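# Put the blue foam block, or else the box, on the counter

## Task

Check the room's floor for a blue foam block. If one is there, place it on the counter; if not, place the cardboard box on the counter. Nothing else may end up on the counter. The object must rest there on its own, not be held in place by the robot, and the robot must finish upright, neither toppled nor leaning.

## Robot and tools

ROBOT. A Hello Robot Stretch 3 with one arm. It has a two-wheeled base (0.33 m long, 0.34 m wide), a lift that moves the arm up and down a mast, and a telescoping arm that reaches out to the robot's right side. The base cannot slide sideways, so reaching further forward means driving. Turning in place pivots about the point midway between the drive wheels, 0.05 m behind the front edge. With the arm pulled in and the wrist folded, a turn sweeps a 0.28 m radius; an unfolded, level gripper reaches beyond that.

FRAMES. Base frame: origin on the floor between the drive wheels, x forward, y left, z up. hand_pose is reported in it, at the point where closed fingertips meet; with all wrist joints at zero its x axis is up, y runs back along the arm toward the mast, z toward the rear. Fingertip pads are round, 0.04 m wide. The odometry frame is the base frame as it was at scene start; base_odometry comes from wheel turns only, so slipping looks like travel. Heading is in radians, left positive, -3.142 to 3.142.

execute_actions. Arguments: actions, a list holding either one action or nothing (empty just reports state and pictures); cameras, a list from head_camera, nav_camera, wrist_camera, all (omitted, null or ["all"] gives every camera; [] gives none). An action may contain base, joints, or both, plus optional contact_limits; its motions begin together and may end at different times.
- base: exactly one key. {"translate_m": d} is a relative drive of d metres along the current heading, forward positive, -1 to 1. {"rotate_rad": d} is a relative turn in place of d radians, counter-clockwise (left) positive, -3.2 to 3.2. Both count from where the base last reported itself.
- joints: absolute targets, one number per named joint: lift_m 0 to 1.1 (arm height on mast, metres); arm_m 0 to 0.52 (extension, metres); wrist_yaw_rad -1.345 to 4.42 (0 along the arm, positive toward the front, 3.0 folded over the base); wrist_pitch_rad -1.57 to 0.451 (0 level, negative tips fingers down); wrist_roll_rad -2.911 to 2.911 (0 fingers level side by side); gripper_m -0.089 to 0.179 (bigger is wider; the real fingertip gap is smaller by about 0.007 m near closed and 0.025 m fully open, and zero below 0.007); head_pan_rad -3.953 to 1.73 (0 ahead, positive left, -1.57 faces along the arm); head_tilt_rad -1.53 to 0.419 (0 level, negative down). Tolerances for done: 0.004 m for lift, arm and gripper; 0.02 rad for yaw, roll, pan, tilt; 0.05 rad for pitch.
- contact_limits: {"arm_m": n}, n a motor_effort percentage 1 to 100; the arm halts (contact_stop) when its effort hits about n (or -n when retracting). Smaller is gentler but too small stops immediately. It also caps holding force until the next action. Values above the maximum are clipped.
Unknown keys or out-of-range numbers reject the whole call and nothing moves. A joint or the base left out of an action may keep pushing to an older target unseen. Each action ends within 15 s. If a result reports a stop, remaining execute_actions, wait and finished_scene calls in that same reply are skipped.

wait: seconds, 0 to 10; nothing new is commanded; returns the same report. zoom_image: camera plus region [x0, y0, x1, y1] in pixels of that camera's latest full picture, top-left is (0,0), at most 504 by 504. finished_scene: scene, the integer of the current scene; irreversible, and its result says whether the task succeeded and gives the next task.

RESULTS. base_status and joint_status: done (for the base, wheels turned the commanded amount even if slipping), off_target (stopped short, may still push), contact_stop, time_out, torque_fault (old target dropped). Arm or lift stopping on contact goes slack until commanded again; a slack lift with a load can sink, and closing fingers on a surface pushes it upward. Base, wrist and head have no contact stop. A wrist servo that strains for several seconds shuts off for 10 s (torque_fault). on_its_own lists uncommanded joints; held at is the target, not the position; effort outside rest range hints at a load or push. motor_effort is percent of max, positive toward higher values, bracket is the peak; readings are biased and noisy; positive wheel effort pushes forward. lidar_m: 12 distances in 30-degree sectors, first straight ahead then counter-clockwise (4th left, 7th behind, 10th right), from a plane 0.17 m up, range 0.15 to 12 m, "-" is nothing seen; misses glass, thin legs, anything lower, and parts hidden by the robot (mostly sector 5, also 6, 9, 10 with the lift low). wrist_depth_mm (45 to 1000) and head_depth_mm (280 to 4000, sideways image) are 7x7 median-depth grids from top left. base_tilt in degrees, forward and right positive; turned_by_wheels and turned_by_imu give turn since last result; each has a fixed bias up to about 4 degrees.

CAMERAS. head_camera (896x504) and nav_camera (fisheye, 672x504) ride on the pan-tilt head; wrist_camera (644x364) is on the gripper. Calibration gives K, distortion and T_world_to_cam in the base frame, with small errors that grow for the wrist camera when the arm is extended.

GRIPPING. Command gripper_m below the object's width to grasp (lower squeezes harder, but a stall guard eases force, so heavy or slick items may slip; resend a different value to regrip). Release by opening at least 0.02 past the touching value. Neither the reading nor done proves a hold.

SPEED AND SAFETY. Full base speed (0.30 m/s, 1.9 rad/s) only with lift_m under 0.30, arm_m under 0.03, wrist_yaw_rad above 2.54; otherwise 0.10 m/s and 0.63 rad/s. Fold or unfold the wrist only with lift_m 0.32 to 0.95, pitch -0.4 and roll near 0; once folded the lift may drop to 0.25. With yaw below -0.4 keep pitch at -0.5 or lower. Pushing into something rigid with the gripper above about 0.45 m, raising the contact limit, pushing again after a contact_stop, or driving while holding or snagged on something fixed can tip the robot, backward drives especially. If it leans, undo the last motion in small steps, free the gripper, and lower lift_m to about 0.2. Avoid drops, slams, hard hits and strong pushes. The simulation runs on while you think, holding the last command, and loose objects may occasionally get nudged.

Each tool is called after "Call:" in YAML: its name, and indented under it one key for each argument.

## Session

Call:
execute_actions:
  actions:
    - {"joints":{"head_pan_rad":-1.57,"head_tilt_rad":-0.6}}
  cameras: ["nav_camera","wrist_camera"]

Call:
execute_actions:
  actions:
    - {"joints":{"head_pan_rad":-3.1,"head_tilt_rad":-0.6}}
  cameras: ["nav_camera"]

Call:
execute_actions:
  actions:
    - {"joints":{"head_pan_rad":0,"head_tilt_rad":-0.6}}
  cameras: ["nav_camera"]

Call:
execute_actions:
  actions:
    - {"joints":{"head_pan_rad":1.57,"head_tilt_rad":-0.6}}
  cameras: ["nav_camera"]

Scene clock: 1.30 s.
base_odometry: x=+0.000 y=+0.000 heading=+0.000 (m, m, rad; odometry frame)
turned_by_wheels: +0.000 (rad since the last result)
turned_by_imu: +0.000 (rad since the last result)
base_tilt: forward=+0.3 right=-1.3 (deg)
lidar_m: 1.95 1.89 1.98 1.03 1.09 1.40 1.91 1.85 1.96 2.73 1.37 1.43
head_depth_mm: 2296 2417 2543 2255 1775 1472 1256 / 2577 2759 2822 2244 1781 1460 1245 / 2942 3172 2935 2229 1758 1463 1259 / 3099 3492 3002 2220 1755 1453 1243 / 3040 3296 2954 2203 1768 1445 1239 / 2927 3129 2949 2168 1747 1450 1241 / 2775 3005 2929 2196 1724 1445 1232
base_status: not commanded
joint_positions: lift_m=+0.309 arm_m=-0.003 wrist_yaw_rad=+3.073 wrist_pitch_rad=-0.407 wrist_roll_rad=-0.003 gripper_m=+0.037 head_pan_rad=-1.563 head_tilt_rad=-0.592
joint_status: all done
motor_effort: left_wheel=+0(1) right_wheel=+0(0) lift_m=+19(18) arm_m=+0(0) wrist_yaw_rad=+0(0) wrist_pitch_rad=+7(7) wrist_roll_rad=+0(0) gripper_m=+1(1) head_pan_rad=-5(63) head_tilt_rad=-4(32) (%)
hand_pose: x=-0.0057 y=+0.0833 z=+0.3247 quat_wxyz=(+0.167, +0.696, +0.119, +0.688) (m; base frame)
wrist_depth_mm: - - - - - - - / - - - - - - - / - - - - - - - / 842 855 856 869 853 854 849 / 681 668 - 673 695 672 674 / 563 563 - 549 578 559 558 / 481 494 - - 473 479 478
pictures: nav_camera (sideways: a quarter turn counterclockwise sets it upright), wrist_camera
camera_calibration (this result's frames):
nav_camera: T_world_to_cam=[[-0.0210323, -0.574823, 0.818008, -1.03292], [-0.999745, 0.0188401, -0.0124659, 0.0694891], [-0.00824566, -0.818061, -0.575072, 0.705564], [0, 0, 0, 1]] pos_world=[0.0535646, -0.0178595, 1.25155]
wrist_camera: T_world_to_cam=[[0.996208, -0.0869422, 0.00341624, 0.010199], [-0.0444071, -0.541809, -0.839328, 0.350713], [0.0748239, 0.835993, -0.543615, 0.274131], [0, 0, 0, 1]] pos_world=[-0.0150977, -0.0382659, 0.44335]
Images, in order (width x height): nav_camera 672x504, wrist_camera 644x364.

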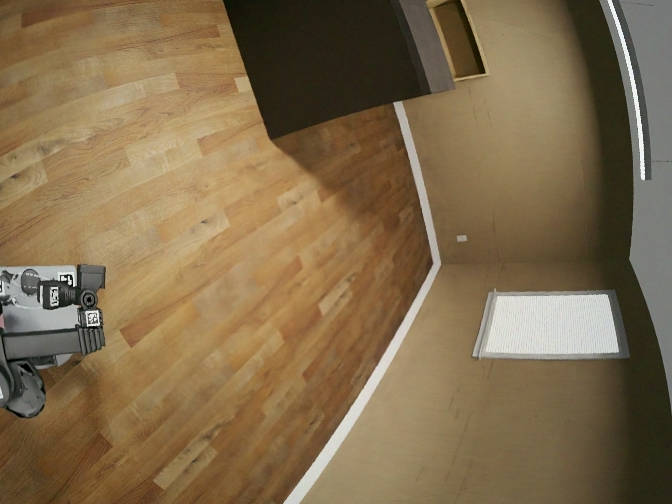

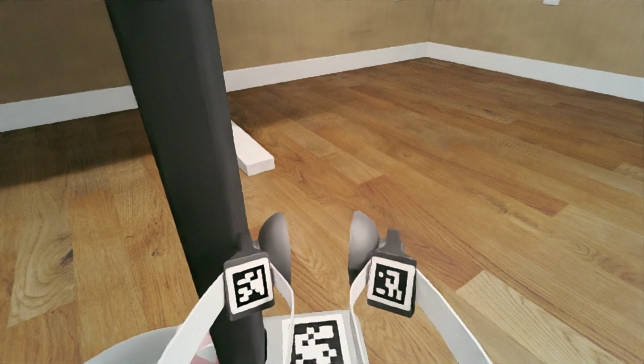

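Scene clock: 2.57 s.
base_odometry: x=+0.000 y=+0.000 heading=+0.000 (m, m, rad; odometry frame)
turned_by_wheels: +0.000 (rad since the last result)
turned_by_imu: +0.000 (rad since the last result)
base_tilt: forward=+0.2 right=-1.2 (deg)
lidar_m: 1.95 1.89 1.98 1.03 1.09 1.40 1.91 1.84 1.97 2.73 1.36 1.43
head_depth_mm: 1882 1291 2068 2005 1733 1472 1260 / 1918 2028 2379 2230 1712 1461 1258 / 1831 2040 2290 2216 1753 1454 1250 / 1733 1940 2170 2216 1760 1456 1244 / 1674 1853 2042 2181 1737 1451 1246 / 1619 1769 1950 2090 1747 1452 1237 / 1544 1688 1865 2019 1729 1439 1236
base_status: not commanded
joint_positions: lift_m=+0.309 arm_m=-0.003 wrist_yaw_rad=+3.073 wrist_pitch_rad=-0.407 wrist_roll_rad=-0.003 gripper_m=+0.037 head_pan_rad=-3.093 head_tilt_rad=-0.593
joint_status: all done
motor_effort: left_wheel=+1(0) right_wheel=+1(0) lift_m=+18(18) arm_m=+0(0) wrist_yaw_rad=+0(0) wrist_pitch_rad=+7(7) wrist_roll_rad=+0(0) gripper_m=+1(1) head_pan_rad=-5(64) head_tilt_rad=-4(2) (%)
hand_pose: x=-0.0057 y=+0.0833 z=+0.3247 quat_wxyz=(+0.167, +0.696, +0.119, +0.688) (m; base frame)
wrist_depth_mm: - - - - - - - / - - - - - - - / - - - - - - - / 839 842 860 846 859 838 840 / 673 669 - 668 709 674 676 / 560 550 - 543 582 557 566 / 478 491 - - 475 481 478
pictures: nav_camera (sideways: a quarter turn counterclockwise sets it upright)
camera_calibration (this result's frames):
nav_camera: T_world_to_cam=[[-0.575476, -0.00244387, 0.817815, -1.02929], [-0.021948, 0.999682, -0.0124569, 0.0635128], [-0.817524, -0.025118, -0.575346, 0.710857], [0, 0, 0, 1]] pos_world=[-0.00979187, -0.0481527, 1.25155]
Images, in order (width x height): nav_camera 672x504.

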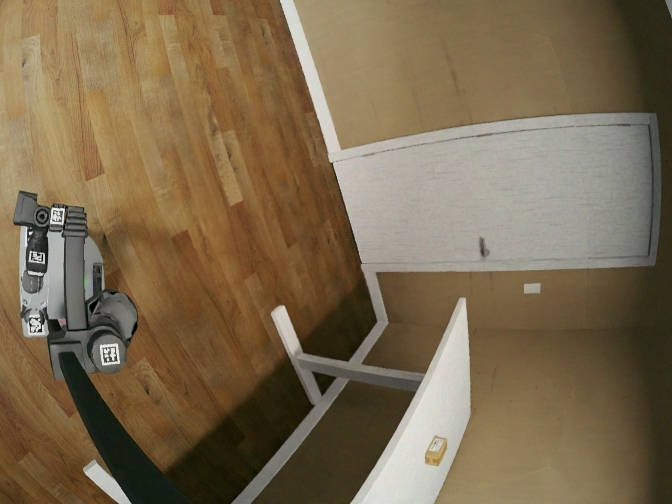

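Scene clock: 4.43 s.
base_odometry: x=+0.000 y=+0.000 heading=+0.000 (m, m, rad; odometry frame)
turned_by_wheels: +0.000 (rad since the last result)
turned_by_imu: +0.000 (rad since the last result)
base_tilt: forward=+0.3 right=-1.3 (deg)
lidar_m: 1.94 1.89 1.98 1.03 1.09 1.39 1.92 1.85 1.96 2.74 1.37 1.43
head_depth_mm: 2122 1762 1845 1958 1776 1480 1257 / 2021 1973 2103 2157 1772 1470 1262 / 1908 2115 2363 2228 1756 1468 1243 / 1813 2027 2273 2202 1745 1451 1240 / 1735 1899 2117 2197 1748 1450 1241 / 1670 1821 2011 2129 1752 1452 1229 / 1580 1731 1916 2071 1736 1448 1232
base_status: not commanded
joint_positions: lift_m=+0.309 arm_m=-0.003 wrist_yaw_rad=+3.073 wrist_pitch_rad=-0.407 wrist_roll_rad=-0.003 gripper_m=+0.037 head_pan_rad=-0.007 head_tilt_rad=-0.593
joint_status: all done
motor_effort: left_wheel=+0(0) right_wheel=-1(0) lift_m=+20(18) arm_m=+0(0) wrist_yaw_rad=+0(1) wrist_pitch_rad=+7(7) wrist_roll_rad=+0(0) gripper_m=+1(0) head_pan_rad=+5(64) head_tilt_rad=-4(4) (%)
hand_pose: x=-0.0057 y=+0.0833 z=+0.3247 quat_wxyz=(+0.167, +0.696, +0.119, +0.688) (m; base frame)
wrist_depth_mm: - - - - - - - / - - - - - - - / - - - - - - - / 853 855 834 854 848 844 843 / 669 676 - 680 703 676 673 / 557 560 - 552 578 555 562 / 477 494 - - 478 476 479
pictures: nav_camera (sideways: a quarter turn counterclockwise sets it upright)
camera_calibration (this result's frames):
nav_camera: T_world_to_cam=[[0.574709, -0.0298049, 0.817815, -1.0363], [-0.0341004, -0.999341, -0.0124569, 0.0635869], [0.817647, -0.0207288, -0.575346, 0.700883], [0, 0, 0, 1]] pos_world=[0.024665, 0.0471866, 1.25155]
Images, in order (width x height): nav_camera 672x504.

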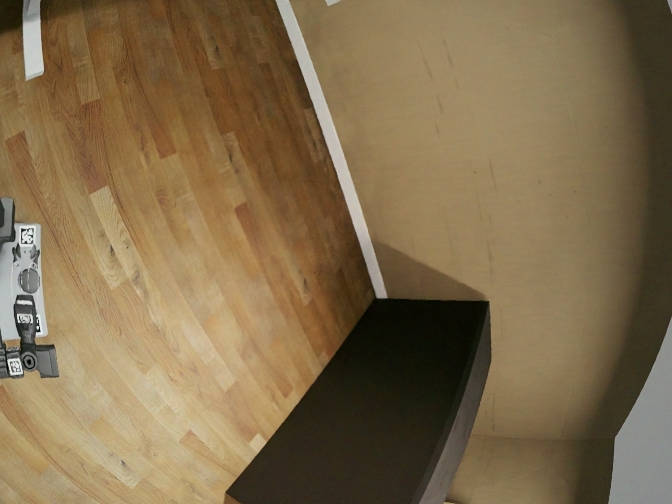

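Scene clock: 5.73 s.
base_odometry: x=+0.000 y=+0.000 heading=+0.000 (m, m, rad; odometry frame)
turned_by_wheels: +0.000 (rad since the last result)
turned_by_imu: +0.000 (rad since the last result)
base_tilt: forward=+0.3 right=-1.4 (deg)
lidar_m: 1.95 1.89 1.98 1.03 1.09 1.40 1.91 1.85 1.96 2.74 1.37 1.43
head_depth_mm: 1673 1881 2149 2239 1772 1479 1259 / 1564 1751 2015 2164 1762 1468 1251 / 1489 1653 1877 2086 1768 1456 1248 / 1422 1576 1678 2000 1757 1462 1239 / 1340 1475 837 1845 1745 1444 1238 / 1290 1212 794 1259 1597 1432 1235 / 1239 1192 789 1643 1734 1456 1265
base_status: not commanded
joint_positions: lift_m=+0.309 arm_m=-0.003 wrist_yaw_rad=+3.073 wrist_pitch_rad=-0.407 wrist_roll_rad=-0.003 gripper_m=+0.037 head_pan_rad=+1.563 head_tilt_rad=-0.593
joint_status: all done
motor_effort: left_wheel=+0(1) right_wheel=+0(0) lift_m=+19(18) arm_m=+0(0) wrist_yaw_rad=+0(0) wrist_pitch_rad=+7(7) wrist_roll_rad=+0(0) gripper_m=+0(1) head_pan_rad=+6(64) head_tilt_rad=-4(4) (%)
hand_pose: x=-0.0057 y=+0.0833 z=+0.3247 quat_wxyz=(+0.167, +0.696, +0.119, +0.688) (m; base frame)
wrist_depth_mm: - - - - - - - / - - - - - - - / - - - - - - - / 850 843 852 841 853 864 847 / 678 671 - 678 707 680 672 / 564 563 - 546 576 563 553 / 474 495 - - 476 480 477
pictures: nav_camera (sideways: a quarter turn counterclockwise sets it upright)
camera_calibration (this result's frames):
nav_camera: T_world_to_cam=[[0.030266, 0.574684, 0.817815, -1.03298], [0.999313, -0.0349022, -0.0124569, 0.0572831], [0.0213848, 0.817631, -0.575346, 0.70574], [0, 0, 0, 1]] pos_world=[-0.0410716, 0.0186029, 1.25155]
Images, in order (width x height): nav_camera 672x504.

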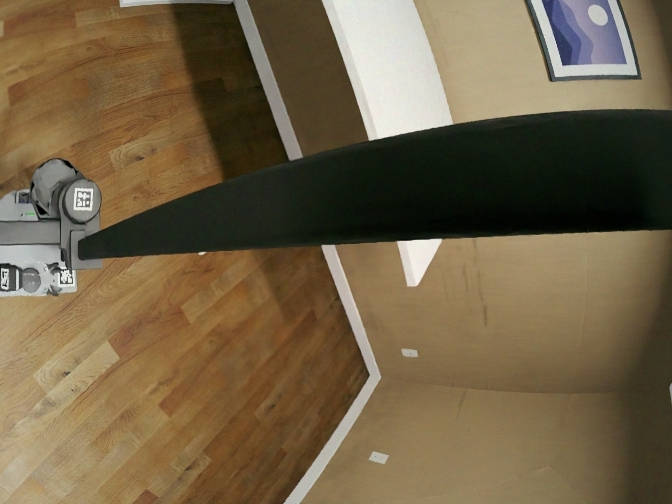

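Call:
execute_actions:
  actions:
    - {"base":{"rotate_rad":-1.35},"joints":{"lift_m":0.25,"head_pan_rad":1.5,"head_tilt_rad":-0.5}}
  cameras: []

Call:
execute_actions:
  actions:
    - {"base":{"translate_m":1.0}}
  cameras: []

Call:
execute_actions:
  actions:
    - {"base":{"translate_m":1.0}}
  cameras: ["head_camera","nav_camera"]

Scene clock: 8.70 s.
base_odometry: x=+0.000 y=+0.000 heading=-1.350 (m, m, rad; odometry frame)
turned_by_wheels: -1.350 (rad since the last result)
turned_by_imu: -1.346 (rad since the last result)
base_tilt: forward=+0.2 right=-1.3 (deg)
lidar_m: 3.30 1.37 1.57 1.89 1.89 1.71 1.03 1.47 1.40 1.85 1.88 2.16
head_depth_mm: 1850 2035 2155 2275 1943 1574 1318 / 1801 1981 2196 2352 1934 1571 1312 / 1717 1896 2088 2309 1929 1556 1308 / 1674 1844 2028 2221 1919 1555 1303 / 1631 1808 1940 2180 1930 1543 1308 / 1591 1724 1895 2069 1893 1547 1295 / 1533 1687 1826 1997 1915 1547 1291
base_status: done
joint_positions: lift_m=+0.250 arm_m=-0.003 wrist_yaw_rad=+3.073 wrist_pitch_rad=-0.407 wrist_roll_rad=-0.003 gripper_m=+0.037 head_pan_rad=+1.507 head_tilt_rad=-0.507
joint_status: all done
motor_effort: left_wheel=+2(13) right_wheel=-2(9) lift_m=+15(15) arm_m=+0(0) wrist_yaw_rad=+1(0) wrist_pitch_rad=+7(7) wrist_roll_rad=+0(0) gripper_m=+0(0) head_pan_rad=-4(17) head_tilt_rad=+3(12) (%)
hand_pose: x=-0.0057 y=+0.0832 z=+0.2654 quat_wxyz=(+0.167, +0.696, +0.119, +0.688) (m; base frame)
wrist_depth_mm: - - - - - - - / - - - - - - - / - 988 988 998 983 995 997 / 728 731 732 732 729 724 727 / 584 587 - 583 611 584 586 / 484 501 - - 497 482 484 / - - - - 411 412 411
pictures: none
No camera images: the call's "cameras" was empty. Leave "cameras" out to get every camera's image.

Scene clock: 13.63 s.
base_odometry: x=+0.219 y=-0.976 heading=-1.350 (m, m, rad; odometry frame)
turned_by_wheels: +0.000 (rad since the last result)
turned_by_imu: +0.000 (rad since the last result)
base_tilt: forward=+0.3 right=-1.3 (deg)
lidar_m: 2.34 0.64 0.51 0.80 2.16 2.48 2.02 2.11 1.87 1.61 1.61 1.86
head_depth_mm: 2122 2325 1151 777 678 710 748 / 2043 2166 1138 822 822 874 925 / 1970 2113 1122 984 1051 1126 1215 / 1930 2023 1290 1320 1453 1473 1313 / 1877 1968 1771 2021 1845 1556 1303 / 1820 1973 2166 2311 1920 1554 1304 / 1763 1896 2072 2297 1878 1534 1289
base_status: done
joint_positions: lift_m=+0.250 arm_m=-0.003 wrist_yaw_rad=+3.073 wrist_pitch_rad=-0.407 wrist_roll_rad=-0.003 gripper_m=+0.037 head_pan_rad=+1.507 head_tilt_rad=-0.507
joint_status: not commanded
motor_effort: left_wheel=+1(13) right_wheel=-1(7) lift_m=+14(15) arm_m=+0(0) wrist_yaw_rad=+1(0) wrist_pitch_rad=+8(8) wrist_roll_rad=+0(0) gripper_m=+0(0) head_pan_rad=-5(5) head_tilt_rad=+3(3) (%)
hand_pose: x=-0.0057 y=+0.0832 z=+0.2654 quat_wxyz=(+0.167, +0.696, +0.119, +0.688) (m; base frame)
wrist_depth_mm: - - - - 644 471 501 / - - - - 668 504 561 / 980 - - - 712 557 651 / 738 735 726 726 693 619 695 / 580 585 - 579 607 583 585 / 488 501 - - 503 485 483 / - - - - 413 414 413
pictures: none
No camera images: the call's "cameras" was empty. Leave "cameras" out to get every camera's image.

Scene clock: 18.57 s.
base_odometry: x=+0.438 y=-1.951 heading=-1.350 (m, m, rad; odometry frame)
turned_by_wheels: +0.000 (rad since the last result)
turned_by_imu: +0.000 (rad since the last result)
base_tilt: forward=+0.3 right=-1.3 (deg)
lidar_m: 1.37 1.34 1.25 0.58 0.58 0.67 3.03 2.71 1.56 1.34 1.34 1.55
head_depth_mm: 2026 2087 1733 1944 1870 1568 1316 / 2281 2446 2629 2488 1954 1560 1313 / 2260 2434 2730 2518 1930 1570 1305 / 2169 2334 2579 2518 1909 1543 1310 / 2110 2281 2479 2527 1920 1544 1310 / 2037 2250 2411 2491 1889 1496 1239 / 1987 2147 1335 751 654 733 839
base_status: done
joint_positions: lift_m=+0.250 arm_m=-0.003 wrist_yaw_rad=+3.073 wrist_pitch_rad=-0.407 wrist_roll_rad=-0.003 gripper_m=+0.037 head_pan_rad=+1.507 head_tilt_rad=-0.507
joint_status: not commanded
motor_effort: left_wheel=+2(13) right_wheel=-2(7) lift_m=+15(14) arm_m=+0(0) wrist_yaw_rad=+0(0) wrist_pitch_rad=+7(7) wrist_roll_rad=+0(0) gripper_m=+0(0) head_pan_rad=-5(5) head_tilt_rad=+3(3) (%)
hand_pose: x=-0.0057 y=+0.0832 z=+0.2654 quat_wxyz=(+0.167, +0.696, +0.119, +0.688) (m; base frame)
wrist_depth_mm: 461 - - - - - - / 490 527 - - - - - / 525 568 997 - 977 982 992 / 572 617 729 734 737 724 744 / 578 584 - 587 604 582 581 / 486 499 - - 499 482 485 / - - - - 411 415 413
pictures: head_camera (sideways: a quarter turn clockwise sets it upright), nav_camera (sideways: a quarter turn counterclockwise sets it upright)
camera_calibration (this result's frames):
head_camera: T_world_to_cam=[[0.0110143, -0.498705, -0.866702, 1.15297], [-0.997735, 0.0520403, -0.0426237, 0.0652201], [0.06636, 0.865208, -0.497002, 0.598509], [0, 0, 0, 1]] pos_world=[0.0126562, 0.053761, 1.29952]
nav_camera: T_world_to_cam=[[0.0576617, 0.500228, 0.863972, -1.09333], [0.995888, -0.0893925, -0.0147088, 0.0602372], [0.0698749, 0.861267, -0.503325, 0.611741], [0, 0, 0, 1]] pos_world=[-0.0396914, 0.0254275, 1.2534]
Images, in order (width x height): head_camera 896x504, nav_camera 672x504.

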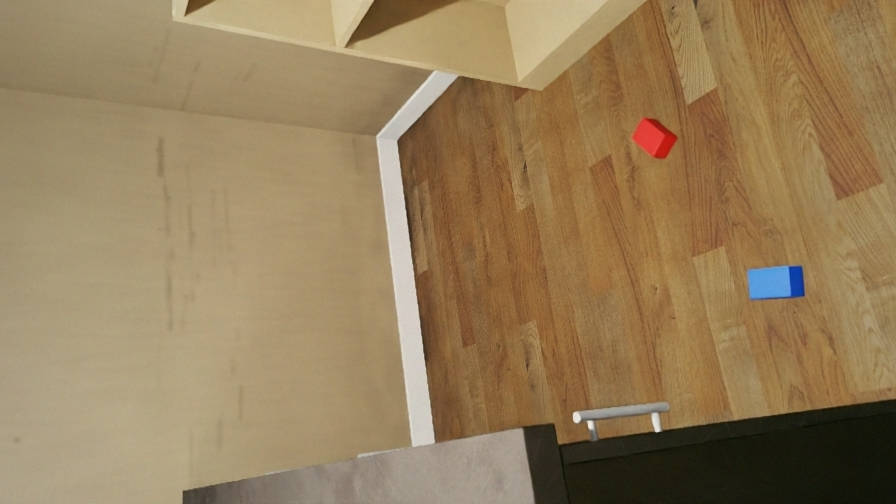

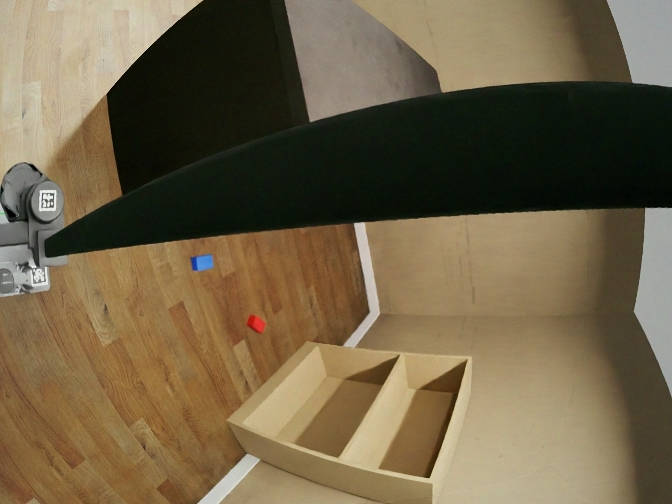

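Call:
execute_actions:
  actions:
    - {"base":{"rotate_rad":-2.09},"joints":{"head_pan_rad":-1.57,"head_tilt_rad":-1.0}}
  cameras: []

Call:
execute_actions:
  actions:
    - {"base":{"translate_m":-0.425}}
  cameras: []

Call:
execute_actions:
  actions:
    - {"base":{"rotate_rad":-0.75},"joints":{"lift_m":0.36}}
  cameras: []

Call:
execute_actions:
  actions:
    - {"joints":{"wrist_yaw_rad":0.0,"gripper_m":0.15}}
  cameras: ["head_camera","nav_camera"]

Scene clock: 21.90 s.
base_odometry: x=+0.438 y=-1.951 heading=+2.843 (m, m, rad; odometry frame)
turned_by_wheels: -2.090 (rad since the last result)
turned_by_imu: -2.085 (rad since the last result)
base_tilt: forward=+0.2 right=-1.2 (deg)
lidar_m: 1.55 1.35 1.35 1.56 1.37 1.30 1.25 0.58 0.58 0.67 3.03 2.64
head_depth_mm: 668 680 780 915 1113 1230 1115 / 685 747 872 1049 1287 1215 1143 / 725 836 999 1225 1338 1231 - / 2277 1927 1652 1467 1343 1230 - / 2274 1924 1674 1490 1331 1209 1105 / 2251 1938 1682 1481 1330 1209 1101 / 2228 1906 1675 1478 1322 1204 1102
base_status: done
joint_positions: lift_m=+0.250 arm_m=-0.003 wrist_yaw_rad=+3.073 wrist_pitch_rad=-0.407 wrist_roll_rad=-0.003 gripper_m=+0.037 head_pan_rad=-1.563 head_tilt_rad=-0.988
joint_status: all done
motor_effort: left_wheel=+2(14) right_wheel=-1(9) lift_m=+15(14) arm_m=-1(0) wrist_yaw_rad=+0(0) wrist_pitch_rad=+7(7) wrist_roll_rad=+0(0) gripper_m=+1(1) head_pan_rad=-5(63) head_tilt_rad=-6(32) (%)
hand_pose: x=-0.0057 y=+0.0831 z=+0.2654 quat_wxyz=(+0.167, +0.696, +0.119, +0.688) (m; base frame)
wrist_depth_mm: - - - - - - 994 / - - - - - - - / - 994 987 983 989 989 987 / 737 742 734 735 732 730 743 / 580 586 - 582 612 578 585 / 486 500 - - 500 484 484 / - - - - 414 415 412
pictures: none
No camera images: the call's "cameras" was empty. Leave "cameras" out to get every camera's image.

Scene clock: 24.93 s.
base_odometry: x=+0.845 y=-2.076 heading=+2.843 (m, m, rad; odometry frame)
turned_by_wheels: +0.000 (rad since the last result)
turned_by_imu: +0.000 (rad since the last result)
base_tilt: forward=+0.3 right=-1.3 (deg)
lidar_m: 1.89 1.65 1.65 1.24 1.08 0.84 1.20 2.12 0.55 0.39 0.57 3.24
head_depth_mm: 669 594 865 1433 1353 1221 1120 / 668 567 692 1035 1340 1220 1141 / 665 564 523 797 1287 1234 - / 661 564 528 705 1005 1232 - / 658 567 629 858 1278 1211 1104 / 655 597 780 1160 1336 1206 1102 / 653 718 1024 1457 1327 1198 1100
base_status: done
joint_positions: lift_m=+0.250 arm_m=-0.003 wrist_yaw_rad=+3.073 wrist_pitch_rad=-0.407 wrist_roll_rad=-0.003 gripper_m=+0.037 head_pan_rad=-1.563 head_tilt_rad=-0.988
joint_status: not commanded
motor_effort: left_wheel=+2(9) right_wheel=-1(11) lift_m=+14(15) arm_m=-1(1) wrist_yaw_rad=+0(0) wrist_pitch_rad=+7(8) wrist_roll_rad=+0(0) gripper_m=+1(0) head_pan_rad=-4(4) head_tilt_rad=-5(5) (%)
hand_pose: x=-0.0057 y=+0.0831 z=+0.2654 quat_wxyz=(+0.167, +0.696, +0.119, +0.688) (m; base frame)
wrist_depth_mm: 824 - - - - - - / 867 975 - - - - - / 869 966 - 992 995 986 984 / 726 743 738 746 741 739 740 / 580 580 - 582 606 578 581 / 488 497 - - 497 483 482 / - - - - 413 413 411
pictures: none
No camera images: the call's "cameras" was empty. Leave "cameras" out to get every camera's image.

Scene clock: 26.77 s.
base_odometry: x=+0.845 y=-2.076 heading=+2.094 (m, m, rad; odometry frame)
turned_by_wheels: -0.750 (rad since the last result)
turned_by_imu: -0.748 (rad since the last result)
base_tilt: forward=+0.3 right=-1.3 (deg)
lidar_m: 3.34 2.23 1.69 1.65 1.46 1.10 1.08 0.84 1.37 0.91 0.39 0.41
head_depth_mm: 2004 1960 1709 1501 1339 1220 1119 / 2019 1961 1705 1493 1346 1220 1136 / 2036 1964 1677 1494 1348 1237 - / 2036 1932 1674 1480 1319 1236 - / 1549 1677 1674 1488 1332 1230 1115 / 946 1007 1078 1150 1271 1209 1106 / 682 733 758 794 843 1158 1103
base_status: done
joint_positions: lift_m=+0.360 arm_m=-0.003 wrist_yaw_rad=+3.073 wrist_pitch_rad=-0.407 wrist_roll_rad=-0.003 gripper_m=+0.037 head_pan_rad=-1.563 head_tilt_rad=-0.988
joint_status: all done
motor_effort: left_wheel=+2(12) right_wheel=-1(10) lift_m=+23(24) arm_m=+0(1) wrist_yaw_rad=+1(0) wrist_pitch_rad=+7(8) wrist_roll_rad=+0(0) gripper_m=+1(1) head_pan_rad=-4(4) head_tilt_rad=-5(6) (%)
hand_pose: x=-0.0057 y=+0.0831 z=+0.3748 quat_wxyz=(+0.167, +0.696, +0.119, +0.688) (m; base frame)
wrist_depth_mm: - - - - - - - / - - - - - - - / - - - - - - - / 945 953 952 948 945 945 936 / 753 747 - 762 789 748 754 / 622 620 - 612 644 620 614 / 532 528 - 543 530 532 532
pictures: none
No camera images: the call's "cameras" was empty. Leave "cameras" out to get every camera's image.

Scene clock: 29.30 s.
base_odometry: x=+0.845 y=-2.076 heading=+2.094 (m, m, rad; odometry frame)
turned_by_wheels: +0.000 (rad since the last result)
turned_by_imu: +0.000 (rad since the last result)
base_tilt: forward=+0.3 right=-1.2 (deg)
lidar_m: 3.33 2.23 1.69 1.65 1.46 1.10 1.08 0.84 1.37 0.91 0.39 0.41
head_depth_mm: 1997 1963 1704 1499 1348 1224 1112 / 2027 1934 1699 1495 1346 1216 1139 / 2053 1944 1698 1487 1333 1240 - / 2064 1928 1697 1488 1317 1199 - / 1534 1658 1660 1488 1331 1211 1110 / 951 1011 1077 1139 1279 1212 1106 / 687 734 763 793 840 1161 1100
base_status: not commanded
joint_positions: lift_m=+0.360 arm_m=-0.003 wrist_yaw_rad=+0.002 wrist_pitch_rad=-0.407 wrist_roll_rad=-0.003 gripper_m=+0.150 head_pan_rad=-1.563 head_tilt_rad=-0.988
joint_status: all done
motor_effort: left_wheel=+2(2) right_wheel=-1(0) lift_m=+23(23) arm_m=-1(0) wrist_yaw_rad=-2(1) wrist_pitch_rad=+8(8) wrist_roll_rad=+0(0) gripper_m=+1(96) head_pan_rad=-4(4) head_tilt_rad=-6(5) (%)
hand_pose: x=-0.0211 y=-0.3678 z=+0.3748 quat_wxyz=(+0.694, +0.144, -0.691, -0.142) (m; base frame)
wrist_depth_mm: 341 500 998 - - - - / 340 501 982 - - - 911 / 338 497 - - - - 949 / 342 497 930 942 953 948 845 / 341 467 744 750 748 783 749 / 336 - 615 622 623 - 625 / 319 513 535 515 535 528 530
pictures: head_camera (sideways: a quarter turn clockwise sets it upright), nav_camera (sideways: a quarter turn counterclockwise sets it upright)
camera_calibration (this result's frames):
head_camera: T_world_to_cam=[[-0.0489403, 0.841406, -0.538183, 0.725189], [0.998776, 0.037387, -0.0323732, 0.0396724], [-0.00711794, -0.539109, -0.842206, 1.04795], [0, 0, 0, 1]] pos_world=[0.00332631, -0.0467037, 1.27416]
nav_camera: T_world_to_cam=[[-0.0194681, -0.845871, 0.533033, -0.66157], [-0.999751, 0.0222937, -0.00113621, 0.0547356], [-0.0109222, -0.532922, -0.846094, 1.05805], [0, 0, 0, 1]] pos_world=[0.0533987, 0.00303544, 1.24791]
Images, in order (width x height): head_camera 896x504, nav_camera 672x504.

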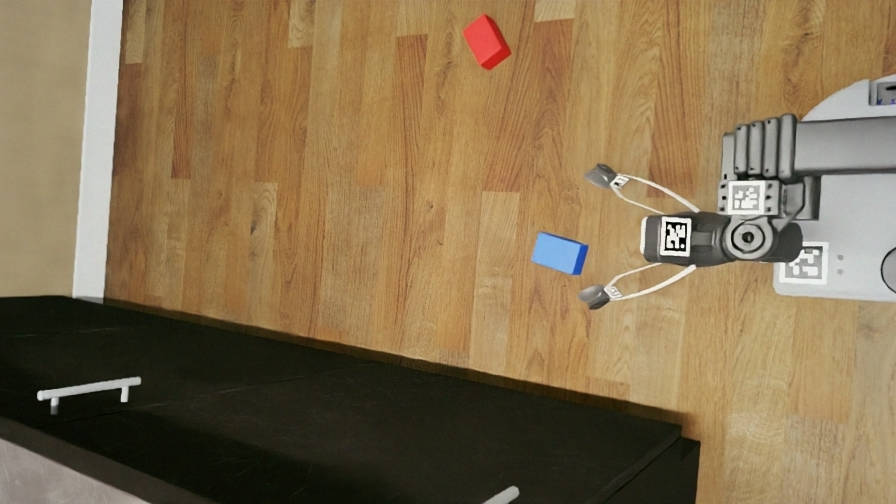

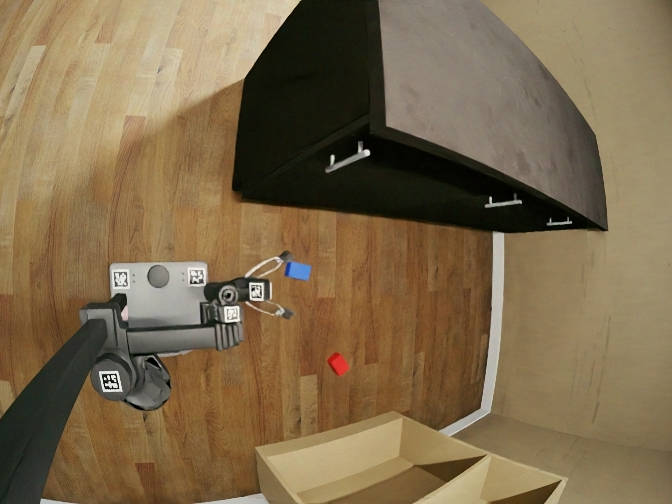

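Call:
execute_actions:
  actions:
    - {"joints":{"wrist_pitch_rad":-1.57,"arm_m":0.44,"lift_m":0.26}}
  cameras: ["wrist_camera"]

Scene clock: 34.07 s.
base_odometry: x=+0.845 y=-2.076 heading=+2.094 (m, m, rad; odometry frame)
turned_by_wheels: +0.000 (rad since the last result)
turned_by_imu: +0.000 (rad since the last result)
base_tilt: forward=+0.3 right=-1.3 (deg)
lidar_m: 3.33 2.23 1.69 1.65 1.46 1.11 1.08 0.84 1.37 0.91 0.39 0.41
head_depth_mm: 2024 1962 1708 1495 1344 1227 1119 / 2053 1952 1693 1497 1348 1223 1148 / 2032 1954 1674 1517 1345 1214 - / 2053 1924 1680 1516 1326 1209 - / 1533 1673 1662 1484 1344 1214 1117 / 947 1015 1075 1149 1287 1203 1104 / 688 731 760 794 842 1161 1108
base_status: not commanded
joint_positions: lift_m=+0.260 arm_m=+0.440 wrist_yaw_rad=+0.000 wrist_pitch_rad=-1.564 wrist_roll_rad=-0.003 gripper_m=+0.150 head_pan_rad=-1.563 head_tilt_rad=-0.988
joint_status: all done
motor_effort: left_wheel=+2(2) right_wheel=-2(1) lift_m=+14(20) arm_m=+5(5) wrist_yaw_rad=+0(1) wrist_pitch_rad=-4(5) wrist_roll_rad=+0(0) gripper_m=+0(0) head_pan_rad=-4(4) head_tilt_rad=-5(5) (%)
hand_pose: x=-0.0216 y=-0.5622 z=+0.1426 quat_wxyz=(+0.502, +0.499, -0.501, -0.498) (m; base frame)
wrist_depth_mm: 280 282 283 286 287 290 292 / 288 287 289 291 295 297 300 / 291 294 297 299 302 305 306 / 302 302 305 263 311 313 315 / 309 308 311 269 317 320 322 / 315 - 319 323 326 - 331 / 322 326 328 329 336 339 339
pictures: wrist_camera
camera_calibration (this result's frames):
wrist_camera: T_world_to_cam=[[-0.999818, 0.00509104, 0.0183848, -0.022965], [0.00797881, 0.986988, 0.160598, 0.565503], [-0.0173279, 0.160716, -0.986849, 0.397479], [0, 0, 0, 1]] pos_world=[-0.0205854, -0.621908, 0.301855]
Images, in order (width x height): wrist_camera 644x364.

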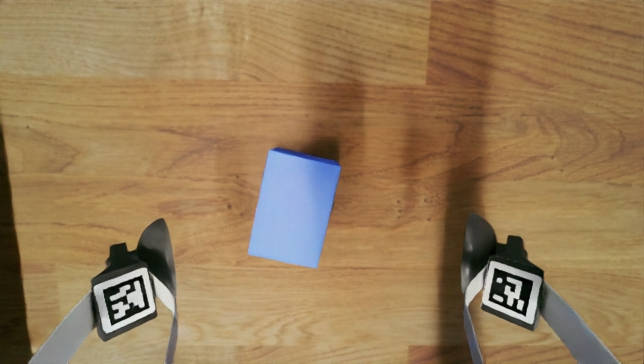

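Call:
execute_actions:
  actions:
    - {"base":{"translate_m":0.02},"joints":{"lift_m":0.145}}
  cameras: ["wrist_camera"]

Call:
execute_actions:
  actions:
    - {"joints":{"gripper_m":0.02}}
  cameras: ["wrist_camera"]

Scene clock: 36.27 s.
base_odometry: x=+0.835 y=-2.059 heading=+2.094 (m, m, rad; odometry frame)
turned_by_wheels: +0.000 (rad since the last result)
turned_by_imu: +0.000 (rad since the last result)
base_tilt: forward=+0.3 right=-1.3 (deg)
lidar_m: 3.31 2.24 1.69 1.65 1.49 1.13 1.10 0.86 1.38 0.85 0.38 0.42
head_depth_mm: 2014 1956 1697 1508 1351 1226 1116 / 2035 1963 1703 1495 1341 1222 1142 / 2038 1940 1691 1517 1338 1216 - / 2055 1950 1694 1512 1310 1217 - / 1426 1549 1630 1487 1337 1214 1107 / 891 946 999 1066 1136 1193 1113 / 666 650 705 736 799 1157 1109
base_status: done
joint_positions: lift_m=+0.145 arm_m=+0.440 wrist_yaw_rad=+0.000 wrist_pitch_rad=-1.564 wrist_roll_rad=-0.003 gripper_m=+0.150 head_pan_rad=-1.563 head_tilt_rad=-0.988
joint_status: all done
motor_effort: left_wheel=+2(7) right_wheel=-2(6) lift_m=+14(15) arm_m=+5(5) wrist_yaw_rad=+0(0) wrist_pitch_rad=-4(4) wrist_roll_rad=+0(0) gripper_m=+0(0) head_pan_rad=-4(4) head_tilt_rad=-5(5) (%)
hand_pose: x=-0.0216 y=-0.5622 z=+0.0276 quat_wxyz=(+0.502, +0.499, -0.501, -0.498) (m; base frame)
wrist_depth_mm: 173 173 175 176 178 179 181 / 177 178 180 180 181 184 185 / 181 182 183 185 186 187 189 / 186 187 187 145 191 192 195 / 190 190 192 147 195 197 199 / 195 - 196 151 200 - 204 / 199 202 203 156 206 209 210
pictures: wrist_camera
camera_calibration (this result's frames):
wrist_camera: T_world_to_cam=[[-0.999818, 0.00508976, 0.018385, -0.0208515], [0.00797852, 0.986979, 0.160651, 0.583953], [-0.017328, 0.160769, -0.98684, 0.284019], [0, 0, 0, 1]] pos_world=[-0.0205853, -0.621904, 0.186852]
Images, in order (width x height): wrist_camera 644x364.

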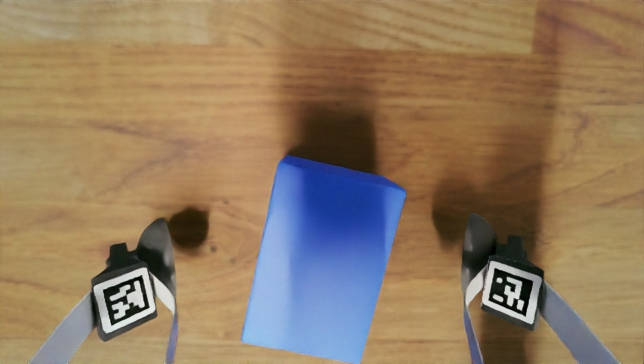

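Scene clock: 38.07 s.
base_odometry: x=+0.835 y=-2.059 heading=+2.094 (m, m, rad; odometry frame)
turned_by_wheels: +0.000 (rad since the last result)
turned_by_imu: +0.000 (rad since the last result)
base_tilt: forward=+0.3 right=-1.2 (deg)
lidar_m: 3.30 2.22 1.69 1.65 1.48 1.12 1.10 0.87 1.38 0.86 0.38 0.41
head_depth_mm: 2006 1936 1692 1505 1351 1223 1112 / 2011 1947 1712 1499 1349 1215 1138 / 2040 1955 1696 1521 1347 1211 - / 2075 1950 1690 1521 1319 1208 - / 1417 1561 1635 1489 1340 1212 1107 / 891 949 997 1060 1138 1193 1103 / 669 652 706 735 798 1158 1102
base_status: not commanded
joint_positions: lift_m=+0.145 arm_m=+0.440 wrist_yaw_rad=+0.000 wrist_pitch_rad=-1.564 wrist_roll_rad=-0.003 gripper_m=+0.021 head_pan_rad=-1.563 head_tilt_rad=-0.988
joint_status: all done
motor_effort: left_wheel=+1(2) right_wheel=-2(2) lift_m=+15(14) arm_m=+5(5) wrist_yaw_rad=+0(0) wrist_pitch_rad=-4(4) wrist_roll_rad=+0(0) gripper_m=-18(99) head_pan_rad=-4(4) head_tilt_rad=-5(5) (%)
hand_pose: x=-0.0216 y=-0.5622 z=+0.0276 quat_wxyz=(+0.502, +0.499, -0.501, -0.498) (m; base frame)
wrist_depth_mm: 172 174 175 176 178 179 181 / 177 177 179 181 182 183 185 / 181 182 184 186 187 187 190 / 185 186 187 142 191 193 194 / 190 191 192 145 195 198 199 / 194 196 148 149 151 202 204 / 200 200 203 153 207 209 210
pictures: wrist_camera
camera_calibration (this result's frames):
wrist_camera: T_world_to_cam=[[-0.999818, 0.00509008, 0.018385, -0.0208513], [0.00797884, 0.986979, 0.160651, 0.583953], [-0.0173279, 0.160769, -0.98684, 0.284019], [0, 0, 0, 1]] pos_world=[-0.0205853, -0.621904, 0.186852]
Images, in order (width x height): wrist_camera 644x364.

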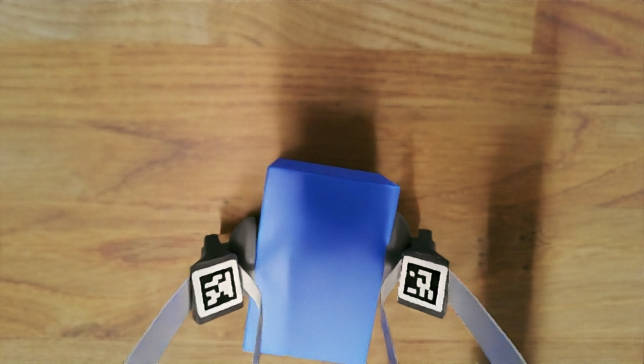

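Call:
execute_actions:
  actions:
    - {"joints":{"lift_m":1.098,"arm_m":0.5,"head_tilt_rad":-0.6}}
  cameras: ["wrist_camera"]

Call:
execute_actions:
  actions:
    - {"base":{"rotate_rad":0.45}}
  cameras: ["wrist_camera","nav_camera"]

Scene clock: 47.77 s.
base_odometry: x=+0.835 y=-2.059 heading=+2.094 (m, m, rad; odometry frame)
turned_by_wheels: +0.000 (rad since the last result)
turned_by_imu: +0.000 (rad since the last result)
base_tilt: forward=+0.3 right=-1.3 (deg)
lidar_m: 3.31 2.23 1.69 1.64 1.49 1.12 1.10 0.86 1.39 0.85 0.38 0.41
head_depth_mm: 1797 1972 2170 2193 1759 1456 1243 / 1820 1971 2189 2170 1740 1459 1247 / - 2021 2142 2165 1727 1450 1237 / 1812 2011 2150 2101 1724 1444 1239 / 1812 1504 1556 1702 1670 1442 1234 / 1811 1291 947 994 1045 1109 1181 / 1822 1281 852 687 728 755 786
base_status: not commanded
joint_positions: lift_m=+1.098 arm_m=+0.500 wrist_yaw_rad=+0.000 wrist_pitch_rad=-1.564 wrist_roll_rad=-0.003 gripper_m=+0.021 head_pan_rad=-1.563 head_tilt_rad=-0.606
joint_status: all done
motor_effort: left_wheel=+1(2) right_wheel=-1(1) lift_m=+24(25) arm_m=+5(5) wrist_yaw_rad=+1(1) wrist_pitch_rad=-4(4) wrist_roll_rad=+0(0) gripper_m=-18(17) head_pan_rad=-4(4) head_tilt_rad=+2(25) (%)
hand_pose: x=-0.0216 y=-0.6222 z=+0.9800 quat_wxyz=(+0.502, +0.499, -0.501, -0.498) (m; base frame)
wrist_depth_mm: 306 448 - - - - - / 308 449 949 - - - - / 309 452 970 - - - - / 311 454 837 142 - - - / 310 451 743 144 - - - / 312 455 148 148 151 - - / 285 428 - 153 - - -
pictures: wrist_camera
camera_calibration (this result's frames):
wrist_camera: T_world_to_cam=[[-0.999818, 0.00508308, 0.0183854, -0.0380617], [0.00797336, 0.986966, 0.16073, 0.490053], [-0.0173288, 0.160847, -0.986827, 1.23361], [0, 0, 0, 1]] pos_world=[-0.0205851, -0.681895, 1.1393]
Images, in order (width x height): wrist_camera 644x364.

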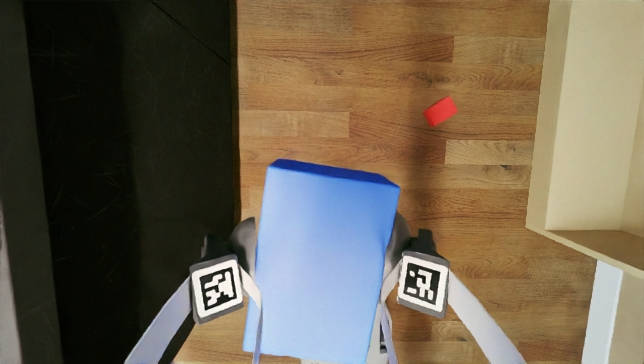

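Scene clock: 49.43 s.
base_odometry: x=+0.835 y=-2.059 heading=+2.544 (m, m, rad; odometry frame)
turned_by_wheels: +0.450 (rad since the last result)
turned_by_imu: +0.450 (rad since the last result)
base_tilt: forward=+0.2 right=-1.3 (deg)
lidar_m: 2.40 1.72 1.65 1.60 1.14 1.09 0.86 1.38 1.11 0.38 0.39 3.24
head_depth_mm: 1806 1351 1334 1964 1740 1457 1250 / 1904 1348 931 1114 1607 1452 1246 / - 1240 918 733 970 1347 1235 / 2079 1321 891 641 701 855 1148 / 2206 1307 864 645 532 618 761 / 2335 2512 855 644 516 571 734 / 2467 2770 854 638 543 652 866
base_status: done
joint_positions: lift_m=+1.098 arm_m=+0.500 wrist_yaw_rad=+0.000 wrist_pitch_rad=-1.564 wrist_roll_rad=-0.003 gripper_m=+0.021 head_pan_rad=-1.563 head_tilt_rad=-0.606
joint_status: not commanded
motor_effort: left_wheel=-1(8) right_wheel=+1(10) lift_m=+23(22) arm_m=+5(5) wrist_yaw_rad=+0(0) wrist_pitch_rad=-4(4) wrist_roll_rad=+0(0) gripper_m=-17(18) head_pan_rad=-4(4) head_tilt_rad=+3(3) (%)
hand_pose: x=-0.0216 y=-0.6222 z=+0.9800 quat_wxyz=(+0.502, +0.499, -0.501, -0.498) (m; base frame)
wrist_depth_mm: 211 213 216 216 219 - - / 217 218 218 221 223 - - / 221 224 225 227 230 - - / 227 229 231 142 - - - / 233 235 235 145 - - - / 240 241 148 148 151 - - / 245 247 248 152 - - -
pictures: nav_camera (sideways: a quarter turn counterclockwise sets it upright), wrist_camera
camera_calibration (this result's frames):
nav_camera: T_world_to_cam=[[-0.0213703, -0.586064, 0.809983, -1.02245], [-0.999732, 0.0197407, -0.0120931, 0.0690035], [-0.00890229, -0.810024, -0.586329, 0.720213], [0, 0, 0, 1]] pos_world=[0.0535464, -0.0171963, 1.25129]
wrist_camera: T_world_to_cam=[[-0.999818, 0.00507928, 0.0183854, -0.038064], [0.00796962, 0.986966, 0.16073, 0.490074], [-0.0173294, 0.160847, -0.986827, 1.23362], [0, 0, 0, 1]] pos_world=[-0.0205849, -0.681917, 1.1393]
Images, in order (width x height): nav_camera 672x504, wrist_camera 644x364.

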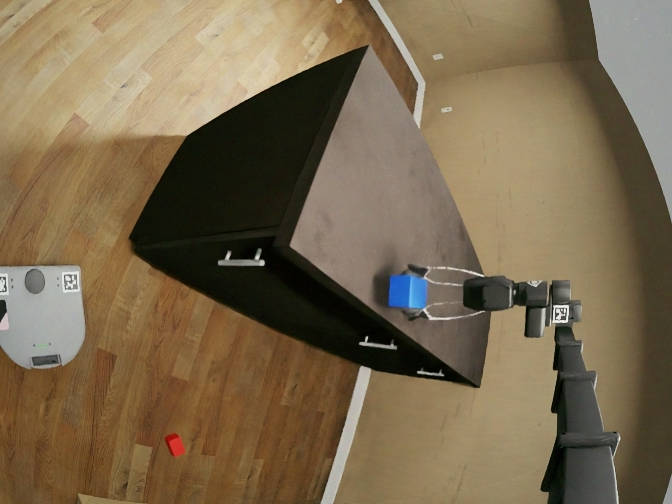

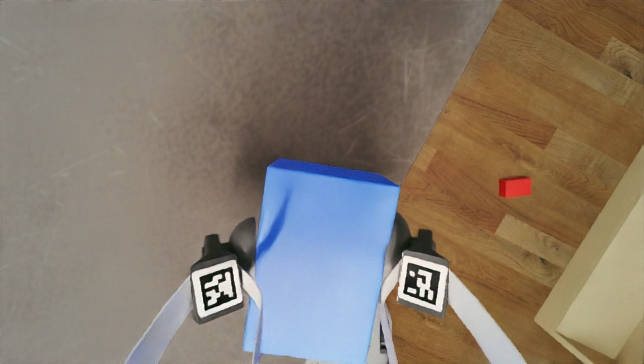

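Call:
execute_actions:
  actions:
    - {"base":{"rotate_rad":0.35}}
  cameras: ["wrist_camera"]

Call:
execute_actions:
  actions:
    - {"joints":{"lift_m":1.059}}
  cameras: []

Call:
execute_actions:
  actions:
    - {"joints":{"gripper_m":0.13}}
  cameras: []

Call:
execute_actions:
  actions:
    - {"joints":{"lift_m":1.098}}
  cameras: ["wrist_camera","nav_camera"]

Scene clock: 51.93 s.
base_odometry: x=+0.835 y=-2.059 heading=+2.893 (m, m, rad; odometry frame)
turned_by_wheels: +0.350 (rad since the last result)
turned_by_imu: +0.350 (rad since the last result)
base_tilt: forward=+0.3 right=-1.3 (deg)
lidar_m: 1.85 1.65 1.65 1.23 1.10 0.86 1.26 2.12 0.47 0.38 0.63 2.98
head_depth_mm: 2139 1365 888 659 695 954 1230 / 2292 2371 883 657 554 736 1038 / - 2574 916 652 519 581 782 / 2839 3152 892 628 551 628 762 / 3152 3459 864 647 650 784 989 / 3503 3769 857 694 818 1049 1211 / 3354 3582 851 849 1579 1400 1223
base_status: done
joint_positions: lift_m=+1.098 arm_m=+0.500 wrist_yaw_rad=+0.000 wrist_pitch_rad=-1.564 wrist_roll_rad=-0.003 gripper_m=+0.021 head_pan_rad=-1.563 head_tilt_rad=-0.606
joint_status: not commanded
motor_effort: left_wheel=-1(9) right_wheel=+2(11) lift_m=+23(23) arm_m=+5(5) wrist_yaw_rad=+0(0) wrist_pitch_rad=-4(4) wrist_roll_rad=+0(0) gripper_m=-16(17) head_pan_rad=-4(4) head_tilt_rad=+2(2) (%)
hand_pose: x=-0.0216 y=-0.6222 z=+0.9800 quat_wxyz=(+0.502, +0.499, -0.501, -0.498) (m; base frame)
wrist_depth_mm: 212 214 214 217 219 220 221 / 216 219 220 222 223 225 227 / 222 224 226 227 229 231 232 / 227 230 230 142 235 237 238 / 236 235 235 145 239 242 245 / - 241 148 148 151 248 251 / - - 248 152 253 255 -
pictures: wrist_camera
camera_calibration (this result's frames):
wrist_camera: T_world_to_cam=[[-0.999818, 0.00507647, 0.0183855, -0.0380657], [0.00796685, 0.986966, 0.16073, 0.490082], [-0.0173299, 0.160847, -0.986827, 1.23362], [0, 0, 0, 1]] pos_world=[-0.0205847, -0.681924, 1.1393]
Images, in order (width x height): wrist_camera 644x364.

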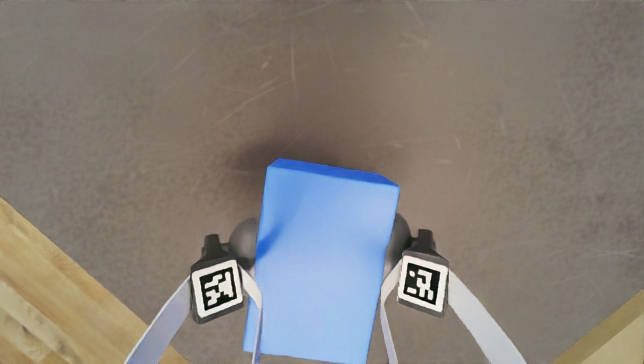

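Scene clock: 53.10 s.
base_odometry: x=+0.835 y=-2.059 heading=+2.893 (m, m, rad; odometry frame)
turned_by_wheels: +0.000 (rad since the last result)
turned_by_imu: +0.000 (rad since the last result)
base_tilt: forward=+0.2 right=-1.3 (deg)
lidar_m: 1.84 1.65 1.65 1.23 1.10 0.86 1.26 2.11 0.47 0.38 0.62 2.97
head_depth_mm: - 1354 891 660 694 948 1226 / 2330 2368 885 657 555 738 1033 / - 2656 876 632 520 583 788 / 2820 3093 871 631 551 627 761 / 3084 3413 864 645 647 785 988 / 3439 3728 855 693 816 1045 1207 / 3323 3582 851 850 1577 1398 1230
base_status: not commanded
joint_positions: lift_m=+1.059 arm_m=+0.500 wrist_yaw_rad=+0.000 wrist_pitch_rad=-1.564 wrist_roll_rad=-0.003 gripper_m=+0.021 head_pan_rad=-1.563 head_tilt_rad=-0.606
joint_status: all done
motor_effort: left_wheel=-1(0) right_wheel=+1(2) lift_m=+14(18) arm_m=+5(5) wrist_yaw_rad=+1(0) wrist_pitch_rad=-4(4) wrist_roll_rad=+0(0) gripper_m=-17(16) head_pan_rad=-4(4) head_tilt_rad=+3(2) (%)
hand_pose: x=-0.0216 y=-0.6222 z=+0.9416 quat_wxyz=(+0.502, +0.499, -0.501, -0.498) (m; base frame)
wrist_depth_mm: 176 177 180 180 181 182 184 / 180 181 182 184 185 188 189 / 184 186 187 188 190 191 193 / 188 190 191 142 194 197 198 / 193 195 195 145 198 202 203 / 200 199 148 149 151 207 208 / - 206 206 152 212 213 214
pictures: none
No camera images: the call's "cameras" was empty. Leave "cameras" out to get every camera's image.

Scene clock: 54.70 s.
base_odometry: x=+0.835 y=-2.059 heading=+2.893 (m, m, rad; odometry frame)
turned_by_wheels: +0.000 (rad since the last result)
turned_by_imu: +0.000 (rad since the last result)
base_tilt: forward=+0.3 right=-1.2 (deg)
lidar_m: 1.84 1.64 1.65 1.23 1.10 0.86 1.26 2.11 0.47 0.38 0.63 2.97
head_depth_mm: - 1358 893 656 694 952 1229 / 2294 2394 883 656 554 738 1034 / - 2656 877 644 519 582 785 / 2783 3103 869 641 550 625 762 / 3141 3435 868 644 647 783 990 / 3432 3748 859 694 813 1041 1201 / 3324 3560 855 849 1579 1398 1226
base_status: not commanded
joint_positions: lift_m=+1.059 arm_m=+0.500 wrist_yaw_rad=+0.000 wrist_pitch_rad=-1.564 wrist_roll_rad=-0.003 gripper_m=+0.130 head_pan_rad=-1.563 head_tilt_rad=-0.606
joint_status: all done
motor_effort: left_wheel=-1(1) right_wheel=+1(2) lift_m=+15(15) arm_m=+5(5) wrist_yaw_rad=+0(0) wrist_pitch_rad=-4(4) wrist_roll_rad=+0(0) gripper_m=+1(90) head_pan_rad=-4(4) head_tilt_rad=+3(3) (%)
hand_pose: x=-0.0216 y=-0.6222 z=+0.9416 quat_wxyz=(+0.502, +0.499, -0.501, -0.498) (m; base frame)
wrist_depth_mm: 177 178 179 180 182 183 184 / 181 181 183 184 186 187 189 / 184 187 187 189 190 192 193 / 188 190 192 149 194 196 198 / 194 194 196 151 200 201 204 / 200 - 201 155 207 206 209 / - 207 206 159 210 212 214
pictures: none
No camera images: the call's "cameras" was empty. Leave "cameras" out to get every camera's image.

Scene clock: 55.87 s.
base_odometry: x=+0.835 y=-2.059 heading=+2.893 (m, m, rad; odometry frame)
turned_by_wheels: +0.000 (rad since the last result)
turned_by_imu: +0.000 (rad since the last result)
base_tilt: forward=+0.2 right=-1.3 (deg)
lidar_m: 1.84 1.64 1.65 1.23 1.09 0.86 1.26 2.12 0.47 0.38 0.63 2.98
head_depth_mm: 2111 1361 891 661 694 955 1224 / 2311 2384 883 656 554 736 1034 / - 2592 873 645 520 583 786 / 2811 3164 869 639 552 625 760 / 3168 3446 862 646 648 783 994 / 3440 3722 861 695 814 1041 1204 / 3337 3547 853 849 1576 1402 1224
base_status: not commanded
joint_positions: lift_m=+1.098 arm_m=+0.500 wrist_yaw_rad=+0.000 wrist_pitch_rad=-1.564 wrist_roll_rad=-0.003 gripper_m=+0.130 head_pan_rad=-1.563 head_tilt_rad=-0.606
joint_status: all done
motor_effort: left_wheel=-1(0) right_wheel=+2(3) lift_m=+23(23) arm_m=+5(5) wrist_yaw_rad=+0(0) wrist_pitch_rad=-4(4) wrist_roll_rad=+0(0) gripper_m=+1(1) head_pan_rad=-4(4) head_tilt_rad=+3(3) (%)
hand_pose: x=-0.0216 y=-0.6222 z=+0.9800 quat_wxyz=(+0.502, +0.499, -0.501, -0.498) (m; base frame)
wrist_depth_mm: 211 213 216 217 218 220 222 / 217 219 220 221 223 225 227 / 222 223 225 227 228 230 231 / 227 230 232 188 235 236 237 / 235 234 235 191 240 241 245 / - - 243 197 247 249 252 / - - 249 251 252 257 -
pictures: nav_camera (sideways: a quarter turn counterclockwise sets it upright), wrist_camera
camera_calibration (this result's frames):
nav_camera: T_world_to_cam=[[-0.0213706, -0.585988, 0.810038, -1.02253], [-0.999732, 0.0197392, -0.0120956, 0.0690068], [-0.0089016, -0.810079, -0.586253, 0.720114], [0, 0, 0, 1]] pos_world=[0.0535465, -0.017201, 1.25129]
wrist_camera: T_world_to_cam=[[-0.999818, 0.00507593, 0.0183856, -0.0380664], [0.00796673, 0.986963, 0.160753, 0.490049], [-0.0173299, 0.16087, -0.986823, 1.23364], [0, 0, 0, 1]] pos_world=[-0.0205847, -0.681922, 1.13931]
Images, in order (width x height): nav_camera 672x504, wrist_camera 644x364.

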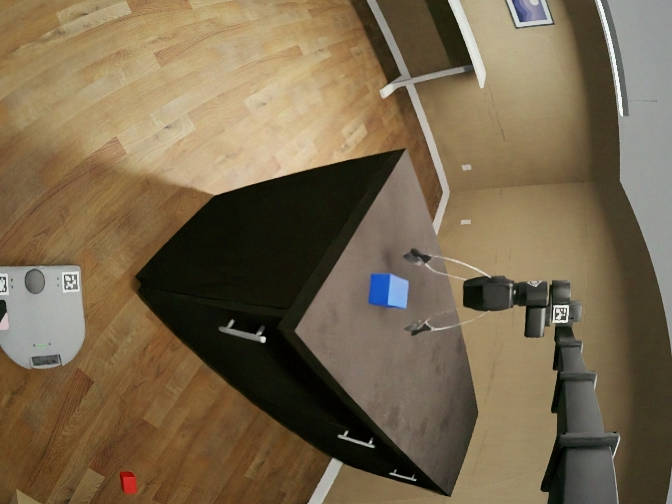

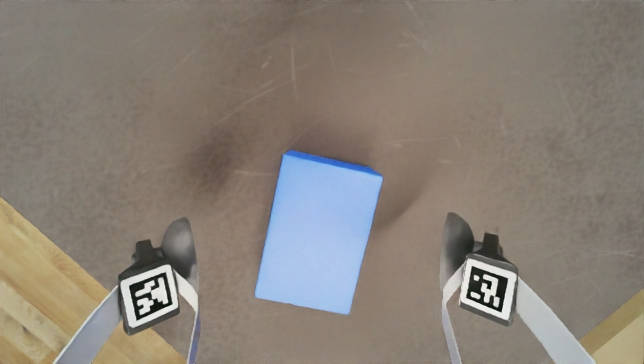

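Call:
finished_scene:
  scene: 2

The scene is finished: the task was done.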